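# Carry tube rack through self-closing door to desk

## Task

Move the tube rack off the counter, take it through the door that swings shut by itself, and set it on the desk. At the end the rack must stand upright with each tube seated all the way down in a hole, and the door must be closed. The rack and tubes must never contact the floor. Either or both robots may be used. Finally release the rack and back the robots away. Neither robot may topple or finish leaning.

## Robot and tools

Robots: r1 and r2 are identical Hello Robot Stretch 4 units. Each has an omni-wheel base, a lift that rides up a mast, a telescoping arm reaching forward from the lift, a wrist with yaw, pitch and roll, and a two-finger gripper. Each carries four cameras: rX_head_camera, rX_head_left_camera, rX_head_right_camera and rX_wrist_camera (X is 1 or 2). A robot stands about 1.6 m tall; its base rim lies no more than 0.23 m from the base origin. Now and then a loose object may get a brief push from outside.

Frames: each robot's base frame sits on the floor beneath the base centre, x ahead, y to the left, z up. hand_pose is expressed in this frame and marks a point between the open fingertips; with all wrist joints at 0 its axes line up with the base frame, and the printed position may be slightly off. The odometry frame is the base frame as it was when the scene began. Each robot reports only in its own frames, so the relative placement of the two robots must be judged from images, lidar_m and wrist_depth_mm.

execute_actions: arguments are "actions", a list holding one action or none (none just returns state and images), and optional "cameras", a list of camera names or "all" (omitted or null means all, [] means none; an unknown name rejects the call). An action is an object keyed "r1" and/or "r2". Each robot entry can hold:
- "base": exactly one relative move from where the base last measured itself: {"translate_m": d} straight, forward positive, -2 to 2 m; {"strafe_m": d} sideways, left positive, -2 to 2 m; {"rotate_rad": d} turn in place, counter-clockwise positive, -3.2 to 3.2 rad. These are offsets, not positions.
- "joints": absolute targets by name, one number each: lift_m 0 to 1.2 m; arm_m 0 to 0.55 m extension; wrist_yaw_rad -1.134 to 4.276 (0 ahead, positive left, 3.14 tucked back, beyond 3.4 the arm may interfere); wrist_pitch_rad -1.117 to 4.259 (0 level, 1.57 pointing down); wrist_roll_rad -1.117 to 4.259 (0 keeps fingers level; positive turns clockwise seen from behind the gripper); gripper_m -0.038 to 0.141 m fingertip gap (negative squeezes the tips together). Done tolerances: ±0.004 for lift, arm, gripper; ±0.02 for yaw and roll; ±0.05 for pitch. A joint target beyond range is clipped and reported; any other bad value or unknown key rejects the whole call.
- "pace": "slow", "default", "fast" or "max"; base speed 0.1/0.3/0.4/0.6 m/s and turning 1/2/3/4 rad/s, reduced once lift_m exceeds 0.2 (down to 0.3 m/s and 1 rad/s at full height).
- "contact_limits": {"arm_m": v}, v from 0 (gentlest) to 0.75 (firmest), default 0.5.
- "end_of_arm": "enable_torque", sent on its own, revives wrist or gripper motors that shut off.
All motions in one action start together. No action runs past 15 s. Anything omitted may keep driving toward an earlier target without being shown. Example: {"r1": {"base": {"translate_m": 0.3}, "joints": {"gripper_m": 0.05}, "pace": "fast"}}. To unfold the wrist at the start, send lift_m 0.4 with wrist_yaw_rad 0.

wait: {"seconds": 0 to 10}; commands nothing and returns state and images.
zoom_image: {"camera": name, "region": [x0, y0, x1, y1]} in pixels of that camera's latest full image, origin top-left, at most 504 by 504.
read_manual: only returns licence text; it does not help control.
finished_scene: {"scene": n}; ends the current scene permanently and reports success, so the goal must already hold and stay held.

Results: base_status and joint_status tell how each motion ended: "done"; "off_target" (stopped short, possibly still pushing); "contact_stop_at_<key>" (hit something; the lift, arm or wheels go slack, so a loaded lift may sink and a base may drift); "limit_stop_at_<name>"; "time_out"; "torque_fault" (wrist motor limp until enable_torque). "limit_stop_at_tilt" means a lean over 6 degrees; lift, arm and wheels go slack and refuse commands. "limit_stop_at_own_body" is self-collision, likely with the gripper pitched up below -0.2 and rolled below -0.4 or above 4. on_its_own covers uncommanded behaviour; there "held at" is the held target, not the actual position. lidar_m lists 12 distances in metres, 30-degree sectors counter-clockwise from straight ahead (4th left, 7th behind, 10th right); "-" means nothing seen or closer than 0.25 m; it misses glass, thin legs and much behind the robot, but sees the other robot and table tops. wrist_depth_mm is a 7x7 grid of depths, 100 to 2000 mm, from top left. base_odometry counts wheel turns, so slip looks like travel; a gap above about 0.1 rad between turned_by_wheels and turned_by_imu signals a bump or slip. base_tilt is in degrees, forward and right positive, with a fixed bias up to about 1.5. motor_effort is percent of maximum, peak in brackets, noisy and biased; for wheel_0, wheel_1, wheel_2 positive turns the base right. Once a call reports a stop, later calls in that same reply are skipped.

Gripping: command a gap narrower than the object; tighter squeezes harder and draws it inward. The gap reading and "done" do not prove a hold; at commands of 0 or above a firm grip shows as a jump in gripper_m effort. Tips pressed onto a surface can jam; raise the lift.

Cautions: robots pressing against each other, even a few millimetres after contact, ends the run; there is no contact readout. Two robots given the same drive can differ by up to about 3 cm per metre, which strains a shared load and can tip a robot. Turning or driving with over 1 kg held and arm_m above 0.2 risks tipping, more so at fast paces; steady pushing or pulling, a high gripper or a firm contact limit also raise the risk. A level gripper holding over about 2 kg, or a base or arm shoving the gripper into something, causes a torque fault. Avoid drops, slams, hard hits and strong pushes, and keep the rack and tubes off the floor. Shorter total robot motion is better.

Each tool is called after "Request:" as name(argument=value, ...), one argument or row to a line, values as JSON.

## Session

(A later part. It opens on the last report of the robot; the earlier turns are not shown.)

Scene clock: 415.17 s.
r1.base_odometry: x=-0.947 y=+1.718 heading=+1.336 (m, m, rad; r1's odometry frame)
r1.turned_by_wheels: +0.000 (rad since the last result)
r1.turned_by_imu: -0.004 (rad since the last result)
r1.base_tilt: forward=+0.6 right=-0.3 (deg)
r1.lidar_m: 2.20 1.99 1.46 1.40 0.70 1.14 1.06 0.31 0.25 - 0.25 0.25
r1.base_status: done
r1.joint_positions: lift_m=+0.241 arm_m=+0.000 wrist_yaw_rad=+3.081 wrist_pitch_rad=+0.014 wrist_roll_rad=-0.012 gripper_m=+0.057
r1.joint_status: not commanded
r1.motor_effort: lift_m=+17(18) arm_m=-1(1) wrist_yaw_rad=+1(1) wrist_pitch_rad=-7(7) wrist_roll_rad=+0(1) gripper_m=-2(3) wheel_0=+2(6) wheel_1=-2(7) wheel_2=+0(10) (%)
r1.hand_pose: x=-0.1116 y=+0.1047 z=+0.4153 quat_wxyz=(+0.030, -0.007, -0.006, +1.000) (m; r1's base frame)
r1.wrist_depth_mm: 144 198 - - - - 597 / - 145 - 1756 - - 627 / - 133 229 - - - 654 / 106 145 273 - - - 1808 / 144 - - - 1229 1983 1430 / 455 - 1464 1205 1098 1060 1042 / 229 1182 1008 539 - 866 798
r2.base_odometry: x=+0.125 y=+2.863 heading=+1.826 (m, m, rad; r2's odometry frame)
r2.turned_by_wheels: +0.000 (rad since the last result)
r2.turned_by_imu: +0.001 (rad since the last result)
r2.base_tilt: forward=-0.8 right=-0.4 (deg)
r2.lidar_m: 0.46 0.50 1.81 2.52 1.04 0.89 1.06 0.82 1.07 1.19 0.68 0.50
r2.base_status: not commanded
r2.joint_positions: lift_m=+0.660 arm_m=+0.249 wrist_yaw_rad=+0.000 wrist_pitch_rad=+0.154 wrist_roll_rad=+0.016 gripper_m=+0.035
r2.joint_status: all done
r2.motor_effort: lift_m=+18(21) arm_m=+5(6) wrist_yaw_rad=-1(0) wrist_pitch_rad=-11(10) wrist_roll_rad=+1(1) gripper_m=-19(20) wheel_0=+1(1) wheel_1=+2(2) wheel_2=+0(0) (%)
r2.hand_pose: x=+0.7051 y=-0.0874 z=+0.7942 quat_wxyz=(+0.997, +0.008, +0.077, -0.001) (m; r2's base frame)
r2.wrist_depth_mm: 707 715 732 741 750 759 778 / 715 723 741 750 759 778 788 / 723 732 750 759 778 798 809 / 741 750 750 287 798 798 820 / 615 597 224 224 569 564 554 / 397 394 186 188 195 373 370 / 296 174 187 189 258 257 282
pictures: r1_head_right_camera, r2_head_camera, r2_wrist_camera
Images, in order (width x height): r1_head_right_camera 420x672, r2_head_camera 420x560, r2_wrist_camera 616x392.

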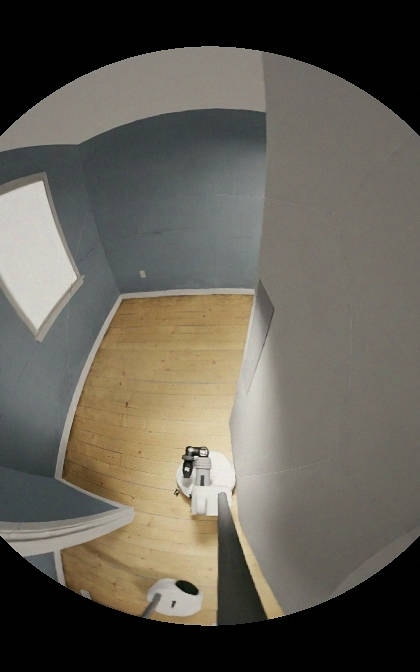

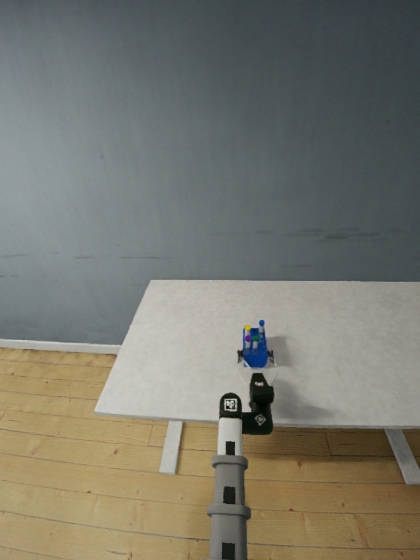

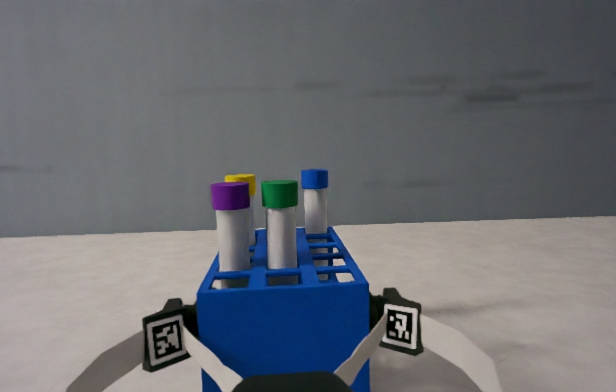

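Request:
execute_actions(
  actions=[
    {"r1": {"base": {"strafe_m": 0.22}}, "r2": {"joints": {"lift_m": 0.647}, "pace": "slow"}},
  ],
  cameras=["r1_head_right_camera", "r1_head_camera", "r2_wrist_camera"],
)

Scene clock: 425.70 s.
r1.base_odometry: x=-1.161 y=+1.770 heading=+1.336 (m, m, rad; r1's odometry frame)
r1.turned_by_wheels: +0.000 (rad since the last result)
r1.turned_by_imu: -0.005 (rad since the last result)
r1.base_tilt: forward=+0.5 right=-0.5 (deg)
r1.lidar_m: 0.31 1.71 1.24 1.17 0.53 0.51 1.05 0.70 0.25 0.25 - 0.25
r1.base_status: done
r1.joint_positions: lift_m=+0.241 arm_m=+0.000 wrist_yaw_rad=+3.081 wrist_pitch_rad=+0.014 wrist_roll_rad=-0.012 gripper_m=+0.057
r1.joint_status: not commanded
r1.motor_effort: lift_m=+17(17) arm_m=-1(1) wrist_yaw_rad=+1(2) wrist_pitch_rad=-6(7) wrist_roll_rad=+0(1) gripper_m=-3(3) wheel_0=+2(16) wheel_1=+0(9) wheel_2=-2(6) (%)
r1.hand_pose: x=-0.1116 y=+0.1046 z=+0.4153 quat_wxyz=(+0.030, -0.007, -0.006, +1.000) (m; r1's base frame)
r1.wrist_depth_mm: 143 198 - - - 525 530 / - 145 - - - 525 535 / - 133 229 - - 530 535 / 107 145 274 - - 530 539 / 144 - - - - 549 535 / 1756 1921 1430 1205 1118 521 544 / 229 1229 1008 539 - 585 539
r2.base_odometry: x=+0.125 y=+2.863 heading=+1.826 (m, m, rad; r2's odometry frame)
r2.turned_by_wheels: +0.000 (rad since the last result)
r2.turned_by_imu: +0.001 (rad since the last result)
r2.base_tilt: forward=-0.8 right=-0.4 (deg)
r2.lidar_m: 0.48 0.49 1.80 2.52 1.05 0.87 1.04 0.83 1.09 1.20 0.68 0.49
r2.base_status: not commanded
r2.joint_positions: lift_m=+0.647 arm_m=+0.249 wrist_yaw_rad=+0.000 wrist_pitch_rad=+0.154 wrist_roll_rad=+0.016 gripper_m=+0.035
r2.joint_status: all done
r2.motor_effort: lift_m=+17(18) arm_m=+5(5) wrist_yaw_rad=+1(0) wrist_pitch_rad=-11(10) wrist_roll_rad=+1(0) gripper_m=-17(20) wheel_0=+1(1) wheel_1=+2(2) wheel_2=-1(0) (%)
r2.hand_pose: x=+0.7051 y=-0.0874 z=+0.7812 quat_wxyz=(+0.997, +0.008, +0.077, -0.001) (m; r2's base frame)
r2.wrist_depth_mm: 707 715 723 732 750 768 788 / 723 723 732 759 768 768 788 / 723 741 750 768 778 798 809 / 741 750 759 290 788 809 831 / 564 549 225 225 525 517 512 / 370 359 186 189 195 343 343 / 273 174 187 189 236 237 258
pictures: r1_head_camera, r1_head_right_camera, r2_wrist_camera
Images, in order (width x height): r1_head_camera 420x560, r1_head_right_camera 420x672, r2_wrist_camera 616x392.

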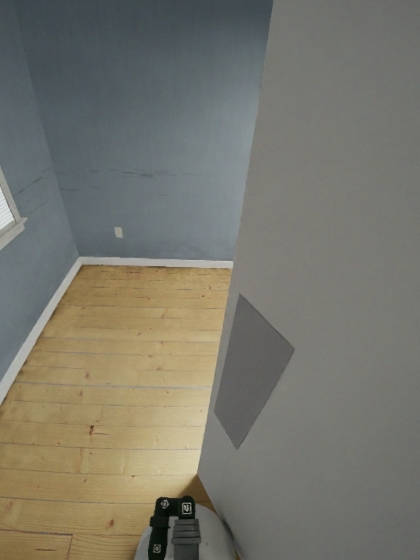

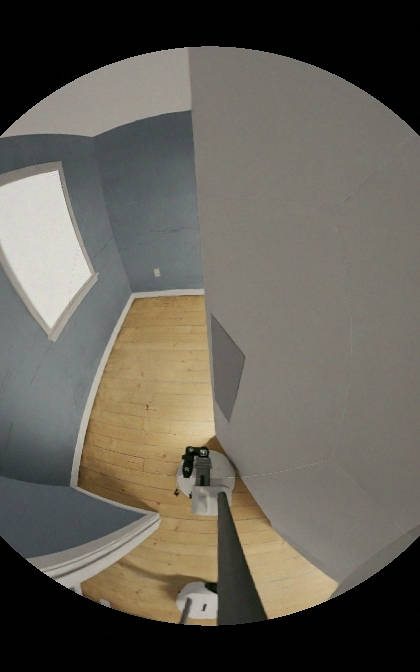

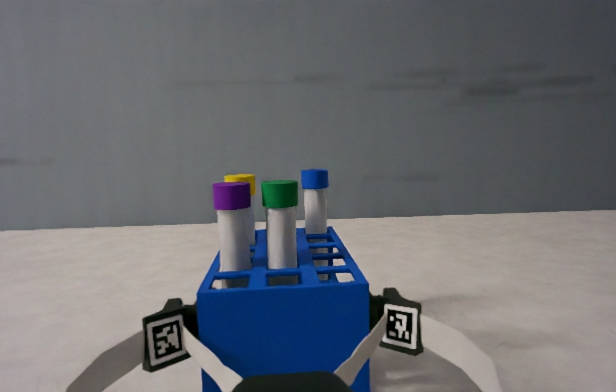

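Request:
execute_actions(
  actions=[
    {"r1": {"base": {"translate_m": -0.4}}, "r2": {"joints": {"lift_m": 0.643, "gripper_m": 0.14}}},
  ],
  cameras=["r1_head_right_camera", "r2_head_camera", "r2_wrist_camera"],
)

Scene clock: 439.70 s.
r1.base_odometry: x=-1.254 y=+1.380 heading=+1.336 (m, m, rad; r1's odometry frame)
r1.turned_by_wheels: +0.000 (rad since the last result)
r1.turned_by_imu: +0.005 (rad since the last result)
r1.base_tilt: forward=+0.5 right=-0.5 (deg)
r1.lidar_m: 0.25 0.27 1.23 0.33 0.36 1.41 0.66 1.38 2.72 0.26 0.25 -
r1.base_status: done
r1.joint_positions: lift_m=+0.241 arm_m=+0.000 wrist_yaw_rad=+3.081 wrist_pitch_rad=+0.014 wrist_roll_rad=-0.012 gripper_m=+0.057
r1.joint_status: not commanded
r1.motor_effort: lift_m=+17(18) arm_m=-1(1) wrist_yaw_rad=+1(2) wrist_pitch_rad=-7(7) wrist_roll_rad=+1(1) gripper_m=-1(2) wheel_0=+3(11) wheel_1=+0(0) wheel_2=-2(16) (%)
r1.hand_pose: x=-0.1116 y=+0.1047 z=+0.4153 quat_wxyz=(+0.030, -0.007, -0.006, +1.000) (m; r1's base frame)
r1.wrist_depth_mm: 143 198 866 - - 1921 1366 / - 145 - - - 1863 1397 / - 133 229 1808 - 1983 1464 / 106 145 274 - - - 1499 / 144 - - - - 1863 1499 / 1708 1983 946 788 1098 1042 1098 / 229 1229 798 445 - 854 820
r2.base_odometry: x=+0.125 y=+2.863 heading=+1.826 (m, m, rad; r2's odometry frame)
r2.turned_by_wheels: +0.000 (rad since the last result)
r2.turned_by_imu: +0.001 (rad since the last result)
r2.base_tilt: forward=-0.9 right=-0.4 (deg)
r2.lidar_m: 0.48 0.49 1.80 2.51 1.09 0.88 0.63 0.84 1.06 1.19 0.65 0.50
r2.base_status: not commanded
r2.joint_positions: lift_m=+0.643 arm_m=+0.249 wrist_yaw_rad=+0.000 wrist_pitch_rad=+0.153 wrist_roll_rad=+0.016 gripper_m=+0.140
r2.joint_status: all done
r2.motor_effort: lift_m=+17(14) arm_m=+5(5) wrist_yaw_rad=+0(1) wrist_pitch_rad=-7(11) wrist_roll_rad=+1(0) gripper_m=-1(20) wheel_0=+1(1) wheel_1=+2(2) wheel_2=+0(1) (%)
r2.hand_pose: x=+0.7051 y=-0.0874 z=+0.7775 quat_wxyz=(+0.997, +0.008, +0.076, -0.001) (m; r2's base frame)
r2.wrist_depth_mm: 699 715 732 732 750 768 788 / 715 732 750 759 759 778 788 / 723 741 750 759 788 798 809 / 741 759 759 303 798 809 820 / 559 544 317 236 508 508 500 / 357 209 198 201 215 315 338 / 266 238 201 156 244 243 254
pictures: r1_head_right_camera, r2_head_camera, r2_wrist_camera
Images, in order (width x height): r1_head_right_camera 420x672, r2_head_camera 420x560, r2_wrist_camera 616x392.

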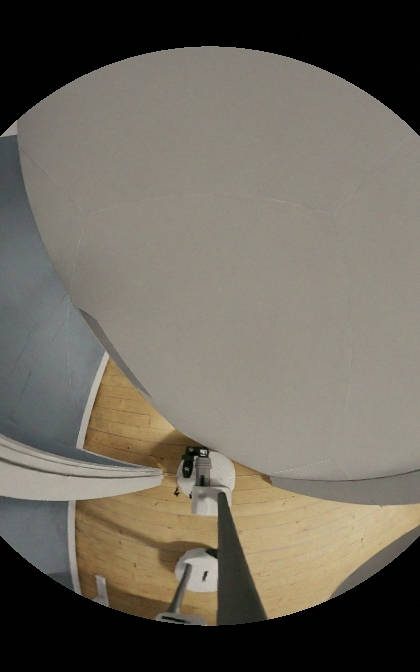

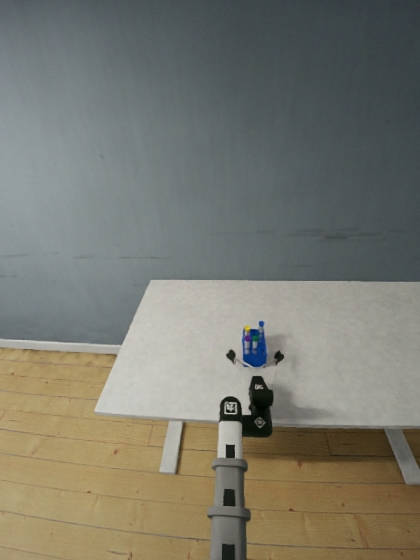

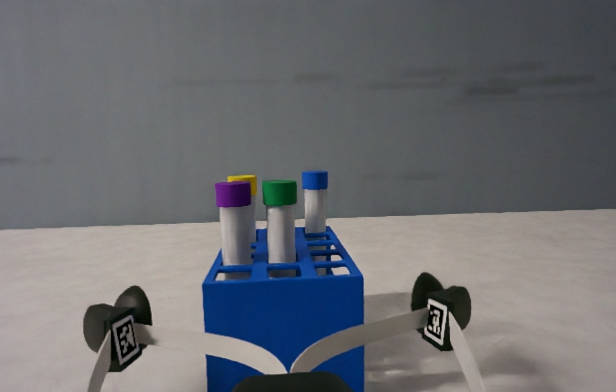

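Request:
execute_actions(
  actions=[
    {"r1": {"base": {"translate_m": -0.25}, "pace": "slow"}, "r2": {"joints": {"arm_m": 0.0}}},
  ],
  cameras=["r1_head_camera", "r1_head_right_camera", "r2_head_camera", "r2_wrist_camera"],
)

Scene clock: 447.23 s.
r1.base_odometry: x=-1.312 y=+1.137 heading=+1.336 (m, m, rad; r1's odometry frame)
r1.turned_by_wheels: +0.000 (rad since the last result)
r1.turned_by_imu: -0.002 (rad since the last result)
r1.base_tilt: forward=+0.5 right=-0.4 (deg)
r1.lidar_m: - 0.25 0.28 0.55 1.24 0.45 0.39 0.47 2.62 0.48 0.27 0.25
r1.base_status: done
r1.joint_positions: lift_m=+0.241 arm_m=+0.000 wrist_yaw_rad=+3.081 wrist_pitch_rad=+0.014 wrist_roll_rad=-0.012 gripper_m=+0.057
r1.joint_status: not commanded
r1.motor_effort: lift_m=+18(17) arm_m=-1(1) wrist_yaw_rad=+1(1) wrist_pitch_rad=-7(7) wrist_roll_rad=+0(0) gripper_m=-4(0) wheel_0=-1(3) wheel_1=+0(5) wheel_2=+0(6) (%)
r1.hand_pose: x=-0.1116 y=+0.1047 z=+0.4153 quat_wxyz=(+0.030, -0.007, -0.006, +1.000) (m; r1's base frame)
r1.wrist_depth_mm: 143 198 891 1983 - 1921 1366 / - 145 1983 - - 1808 1397 / - 133 229 1430 - 1921 1430 / 107 145 273 - - - 1499 / 144 1983 - - - 1808 1499 / 1808 1983 1464 615 1098 1042 1078 / 229 1182 569 330 - 866 820
r2.base_odometry: x=+0.125 y=+2.863 heading=+1.826 (m, m, rad; r2's odometry frame)
r2.turned_by_wheels: +0.000 (rad since the last result)
r2.turned_by_imu: +0.001 (rad since the last result)
r2.base_tilt: forward=-0.8 right=-0.4 (deg)
r2.lidar_m: 0.47 0.49 1.80 2.52 1.06 0.47 0.39 0.49 1.08 1.21 0.69 0.51
r2.base_status: not commanded
r2.joint_positions: lift_m=+0.643 arm_m=+0.001 wrist_yaw_rad=+0.000 wrist_pitch_rad=+0.153 wrist_roll_rad=+0.016 gripper_m=+0.140
r2.joint_status: all done
r2.motor_effort: lift_m=+17(17) arm_m=-5(4) wrist_yaw_rad=+0(0) wrist_pitch_rad=-7(7) wrist_roll_rad=+0(0) gripper_m=-1(1) wheel_0=+1(1) wheel_1=+2(2) wheel_2=+0(0) (%)
r2.hand_pose: x=+0.4570 y=-0.0874 z=+0.7776 quat_wxyz=(+0.997, +0.008, +0.076, -0.001) (m; r2's base frame)
r2.wrist_depth_mm: 931 946 976 991 976 991 1025 / 931 960 991 1008 1008 1008 1042 / 946 976 1008 1025 1008 1025 1078 / 976 1025 991 759 1042 1042 1008 / 569 549 492 449 521 512 508 / 366 209 353 349 221 320 342 / 270 242 246 156 257 258 263
pictures: r1_head_camera, r1_head_right_camera, r2_head_camera, r2_wrist_camera
Images, in order (width x height): r1_head_camera 420x560, r1_head_right_camera 420x672, r2_head_camera 420x560, r2_wrist_camera 616x392.

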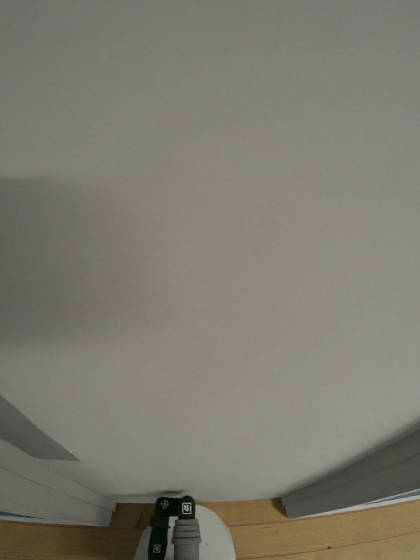

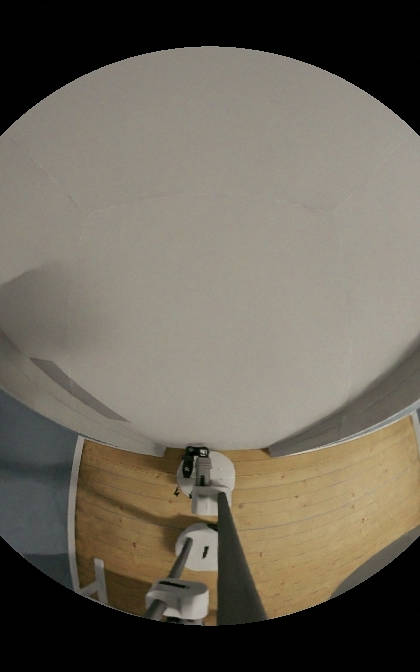

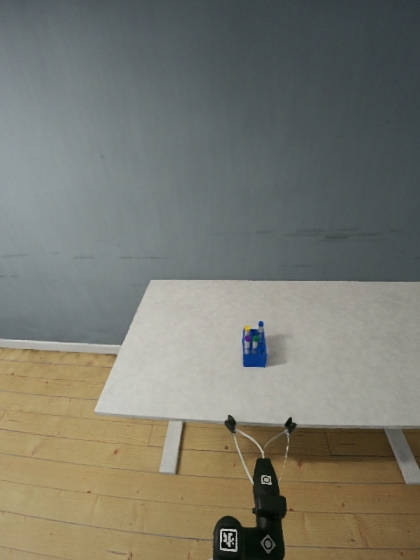

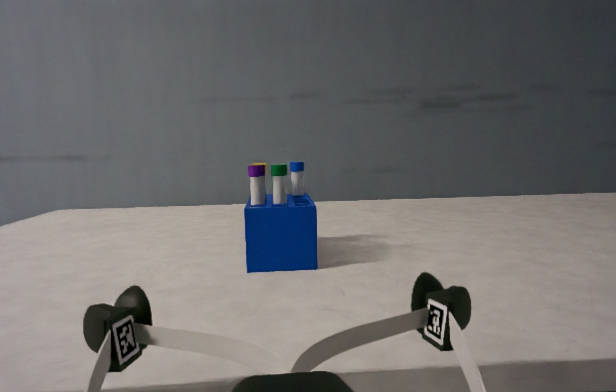

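Request:
zoom_image(
  camera="r2_wrist_camera",
  region=[200, 130, 380, 290],
)

Request:
execute_actions(
  actions=[
    {"r1": {"base": {"translate_m": -0.15}, "pace": "slow"}, "r2": {"base": {"strafe_m": 0.7}, "joints": {"lift_m": 0.70}, "pace": "fast"}},
  ],
)

Region (200, 130, 380, 290) of r2_wrist_camera's 616x392 image, scaled by 2.800.

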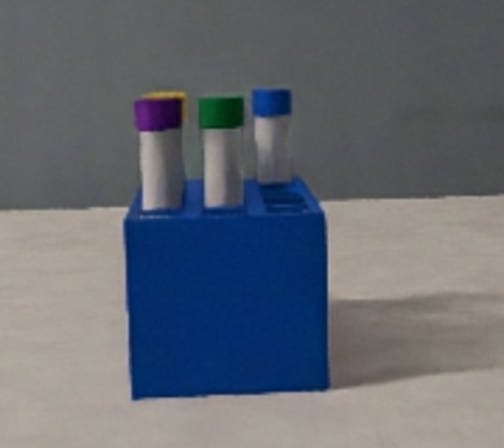

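Scene clock: 457.30 s.
r1.base_odometry: x=-1.347 y=+0.991 heading=+1.336 (m, m, rad; r1's odometry frame)
r1.turned_by_wheels: +0.000 (rad since the last result)
r1.turned_by_imu: -0.004 (rad since the last result)
r1.base_tilt: forward=+0.5 right=-0.4 (deg)
r1.lidar_m: 0.32 0.35 0.41 1.14 1.24 0.98 0.92 0.72 0.60 1.07 0.49 0.35
r1.base_status: done
r1.joint_positions: lift_m=+0.241 arm_m=+0.000 wrist_yaw_rad=+3.081 wrist_pitch_rad=+0.014 wrist_roll_rad=-0.012 gripper_m=+0.057
r1.joint_status: not commanded
r1.motor_effort: lift_m=+18(17) arm_m=-1(1) wrist_yaw_rad=+2(1) wrist_pitch_rad=-6(7) wrist_roll_rad=+1(0) gripper_m=-2(2) wheel_0=-2(4) wheel_1=-2(3) wheel_2=+3(5) (%)
r1.hand_pose: x=-0.1116 y=+0.1047 z=+0.4153 quat_wxyz=(+0.030, -0.007, -0.006, +1.000) (m; r1's base frame)
r1.wrist_depth_mm: 144 198 1863 1808 1808 1983 1397 / - 145 1863 1863 1808 1430 1336 / - 133 229 1397 1863 1808 1499 / 107 145 274 1921 1921 1921 1499 / 144 1863 1863 1921 1808 1756 1499 / 1756 1808 1430 1308 1098 1060 1098 / 229 1255 1008 544 - 866 820
r2.base_odometry: x=-0.552 y=+2.687 heading=+1.826 (m, m, rad; r2's odometry frame)
r2.turned_by_wheels: +0.000 (rad since the last result)
r2.turned_by_imu: +0.001 (rad since the last result)
r2.base_tilt: forward=-0.9 right=-0.3 (deg)
r2.lidar_m: 0.92 1.29 1.79 1.82 1.04 0.78 0.71 0.71 0.63 1.90 0.67 0.51
r2.base_status: done
r2.joint_positions: lift_m=+0.700 arm_m=+0.001 wrist_yaw_rad=+0.000 wrist_pitch_rad=+0.153 wrist_roll_rad=+0.016 gripper_m=+0.140
r2.joint_status: all done
r2.motor_effort: lift_m=+22(31) arm_m=-5(5) wrist_yaw_rad=+0(1) wrist_pitch_rad=-7(7) wrist_roll_rad=+2(1) gripper_m=+0(3) wheel_0=+2(11) wheel_1=-2(14) wheel_2=+0(0) (%)
r2.hand_pose: x=+0.4570 y=-0.0874 z=+0.8342 quat_wxyz=(+0.997, +0.008, +0.076, -0.001) (m; r2's base frame)
r2.wrist_depth_mm: 931 946 946 976 991 1008 1008 / 946 976 991 1008 1008 1042 1060 / 960 976 991 1008 1025 1060 1060 / 976 1008 1008 1025 1025 1042 1060 / 1008 991 1025 1060 723 715 699 / 1025 208 1060 1060 223 445 473 / 1042 1025 1060 156 1098 355 355
pictures: r1_head_camera, r1_head_left_camera, r1_head_right_camera, r1_wrist_camera, r2_head_camera, r2_head_left_camera, r2_head_right_camera, r2_wrist_camera
Images, in order (width x height): r1_head_camera 420x560, r1_head_left_camera 420x672, r1_head_right_camera 420x672, r1_wrist_camera 616x392, r2_head_camera 420x560, r2_head_left_camera 420x672, r2_head_right_camera 420x672, r2_wrist_camera 616x392.

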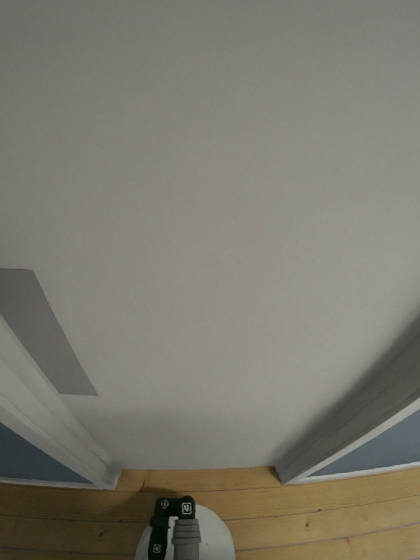

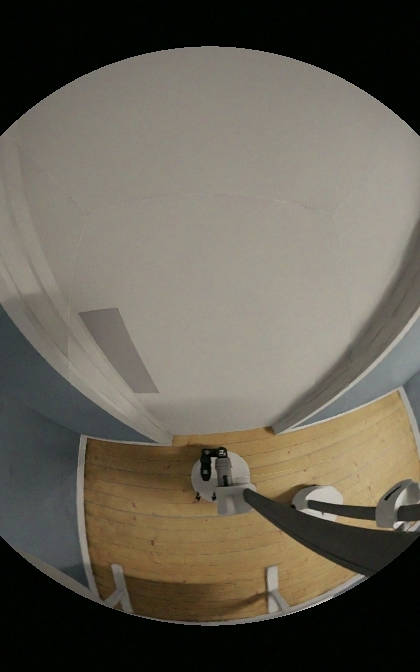

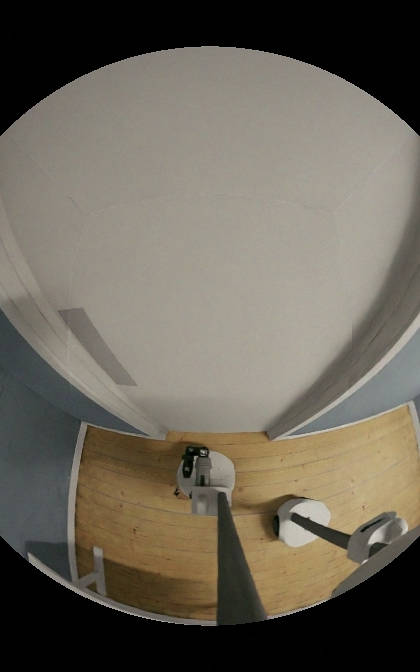

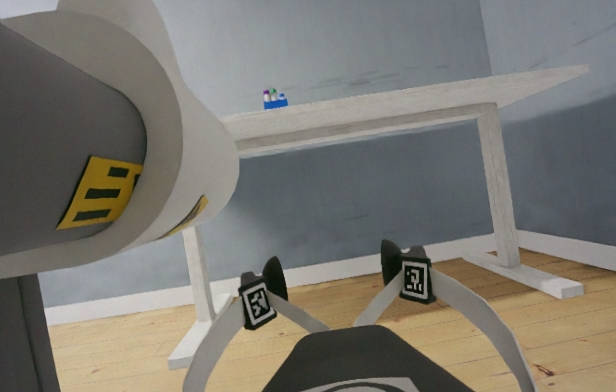

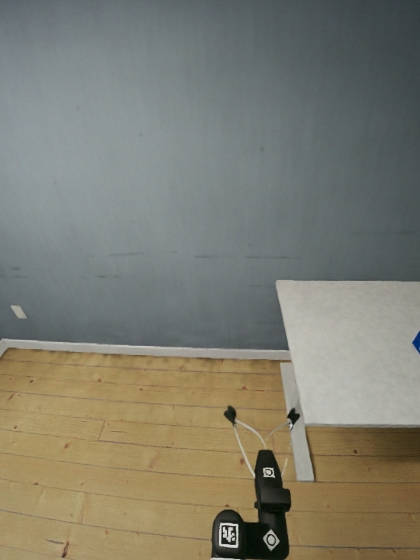

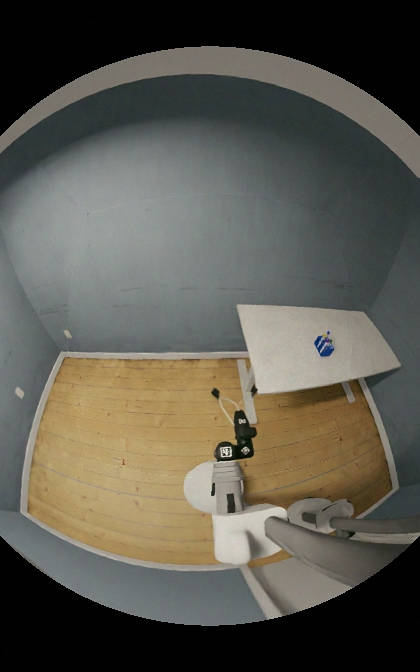

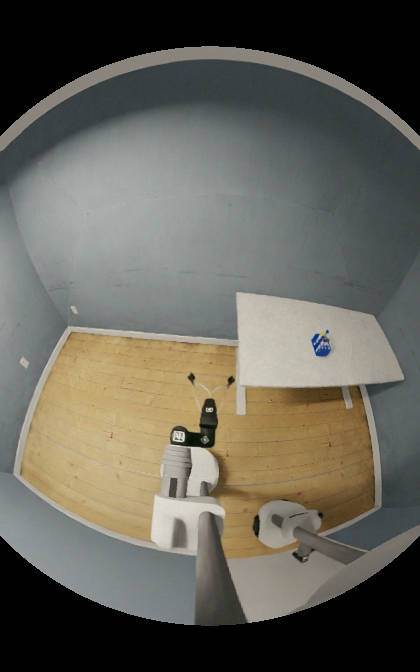

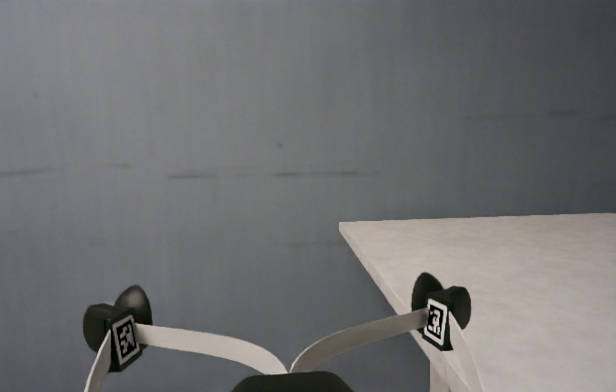

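Request:
execute_actions(
  actions=[
    {"r1": {"base": {"translate_m": -0.15}, "pace": "fast"}},
  ],
  cameras=["r1_head_camera", "r2_head_right_camera", "r1_head_left_camera"],
)

Request:
zoom_image(
  camera="r2_head_right_camera",
  region=[270, 300, 370, 390],
)

Scene clock: 464.23 s.
r1.base_odometry: x=-1.382 y=+0.846 heading=+1.336 (m, m, rad; r1's odometry frame)
r1.turned_by_wheels: +0.000 (rad since the last result)
r1.turned_by_imu: -0.002 (rad since the last result)
r1.base_tilt: forward=+0.6 right=-0.4 (deg)
r1.lidar_m: 0.47 0.50 0.62 1.17 1.15 0.82 0.78 0.81 0.53 0.58 0.64 0.51
r1.base_status: done
r1.joint_positions: lift_m=+0.241 arm_m=+0.000 wrist_yaw_rad=+3.081 wrist_pitch_rad=+0.014 wrist_roll_rad=-0.012 gripper_m=+0.057
r1.joint_status: not commanded
r1.motor_effort: lift_m=+17(17) arm_m=-1(1) wrist_yaw_rad=+1(1) wrist_pitch_rad=-7(7) wrist_roll_rad=+0(0) gripper_m=-1(2) wheel_0=+1(5) wheel_1=+0(7) wheel_2=-2(12) (%)
r1.hand_pose: x=-0.1116 y=+0.1047 z=+0.4153 quat_wxyz=(+0.030, -0.007, -0.006, +1.000) (m; r1's base frame)
r1.wrist_depth_mm: 143 198 1708 1756 1708 1708 1366 / - 145 1756 1756 1182 1182 1255 / - 133 229 1661 1708 1708 1464 / 107 145 274 1756 1756 1708 1464 / 144 1708 1661 1708 1708 1756 1430 / 1756 1708 1281 1308 1118 1042 1078 / 229 1205 1008 544 - 866 820
r2.base_odometry: x=-0.552 y=+2.687 heading=+1.826 (m, m, rad; r2's odometry frame)
r2.turned_by_wheels: +0.000 (rad since the last result)
r2.turned_by_imu: +0.001 (rad since the last result)
r2.base_tilt: forward=-0.9 right=-0.3 (deg)
r2.lidar_m: 0.95 1.29 1.81 1.81 1.07 0.77 0.71 0.85 0.56 0.60 0.67 0.51
r2.base_status: not commanded
r2.joint_positions: lift_m=+0.700 arm_m=+0.001 wrist_yaw_rad=+0.000 wrist_pitch_rad=+0.153 wrist_roll_rad=+0.016 gripper_m=+0.140
r2.joint_status: not commanded
r2.motor_effort: lift_m=+22(22) arm_m=-5(5) wrist_yaw_rad=+0(1) wrist_pitch_rad=-7(7) wrist_roll_rad=+0(1) gripper_m=+0(0) wheel_0=+2(2) wheel_1=-2(2) wheel_2=+0(0) (%)
r2.hand_pose: x=+0.4570 y=-0.0874 z=+0.8342 quat_wxyz=(+0.997, +0.008, +0.076, -0.001) (m; r2's base frame)
r2.wrist_depth_mm: 931 946 960 976 960 1025 1042 / 960 960 976 991 1008 1025 1060 / 946 976 991 1008 1025 1042 1098 / 976 976 1042 1025 1042 1042 1078 / 991 1025 1025 1042 723 723 707 / 1008 209 1060 1078 220 449 473 / 1042 1042 1060 156 1098 355 357
pictures: r1_head_camera, r1_head_left_camera, r2_head_right_camera
Images, in order (width x height): r1_head_camera 420x560, r1_head_left_camera 420x672, r2_head_right_camera 420x672.

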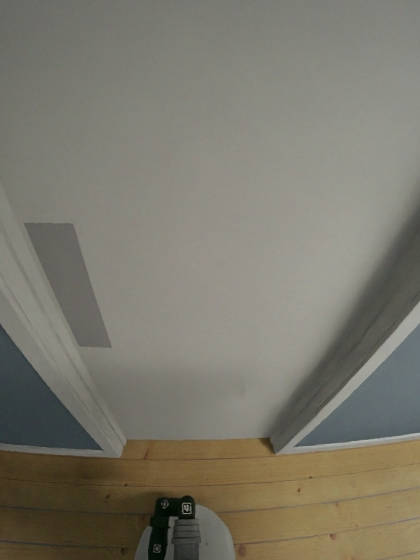

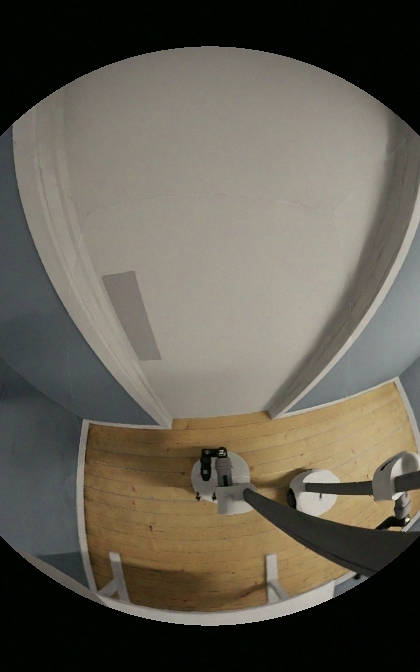

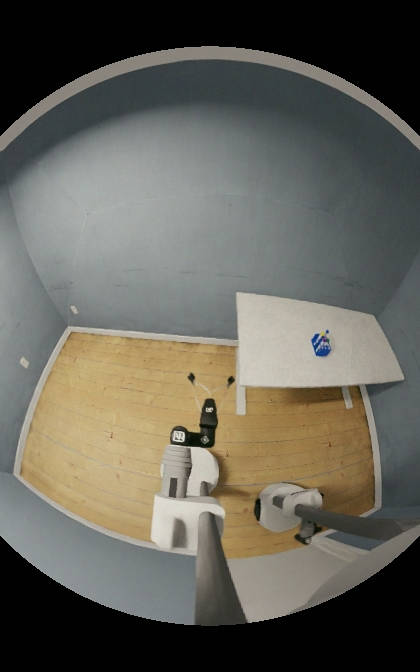

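Region (270, 300, 370, 390) of r2_head_right_camera's 420x672 image, scaled by 5.040, with more detail than that image has; it fills the top 454 rows of this view, and the rest is white.

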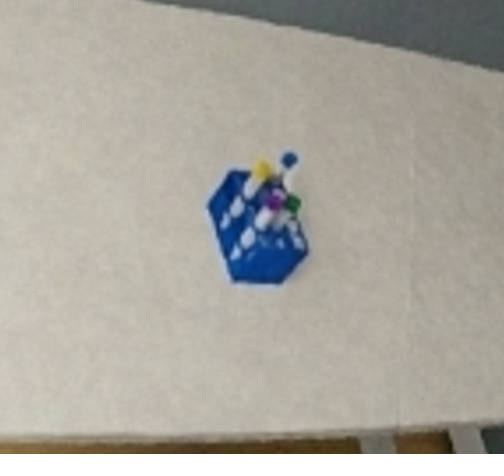

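The rack is standing upright on the desk with all four tubes seated. The door is shut and both robots are clear, so I'm ending the scene.

Request:
finished_scene(
  scene=2,
)

The scene is finished: the task was done.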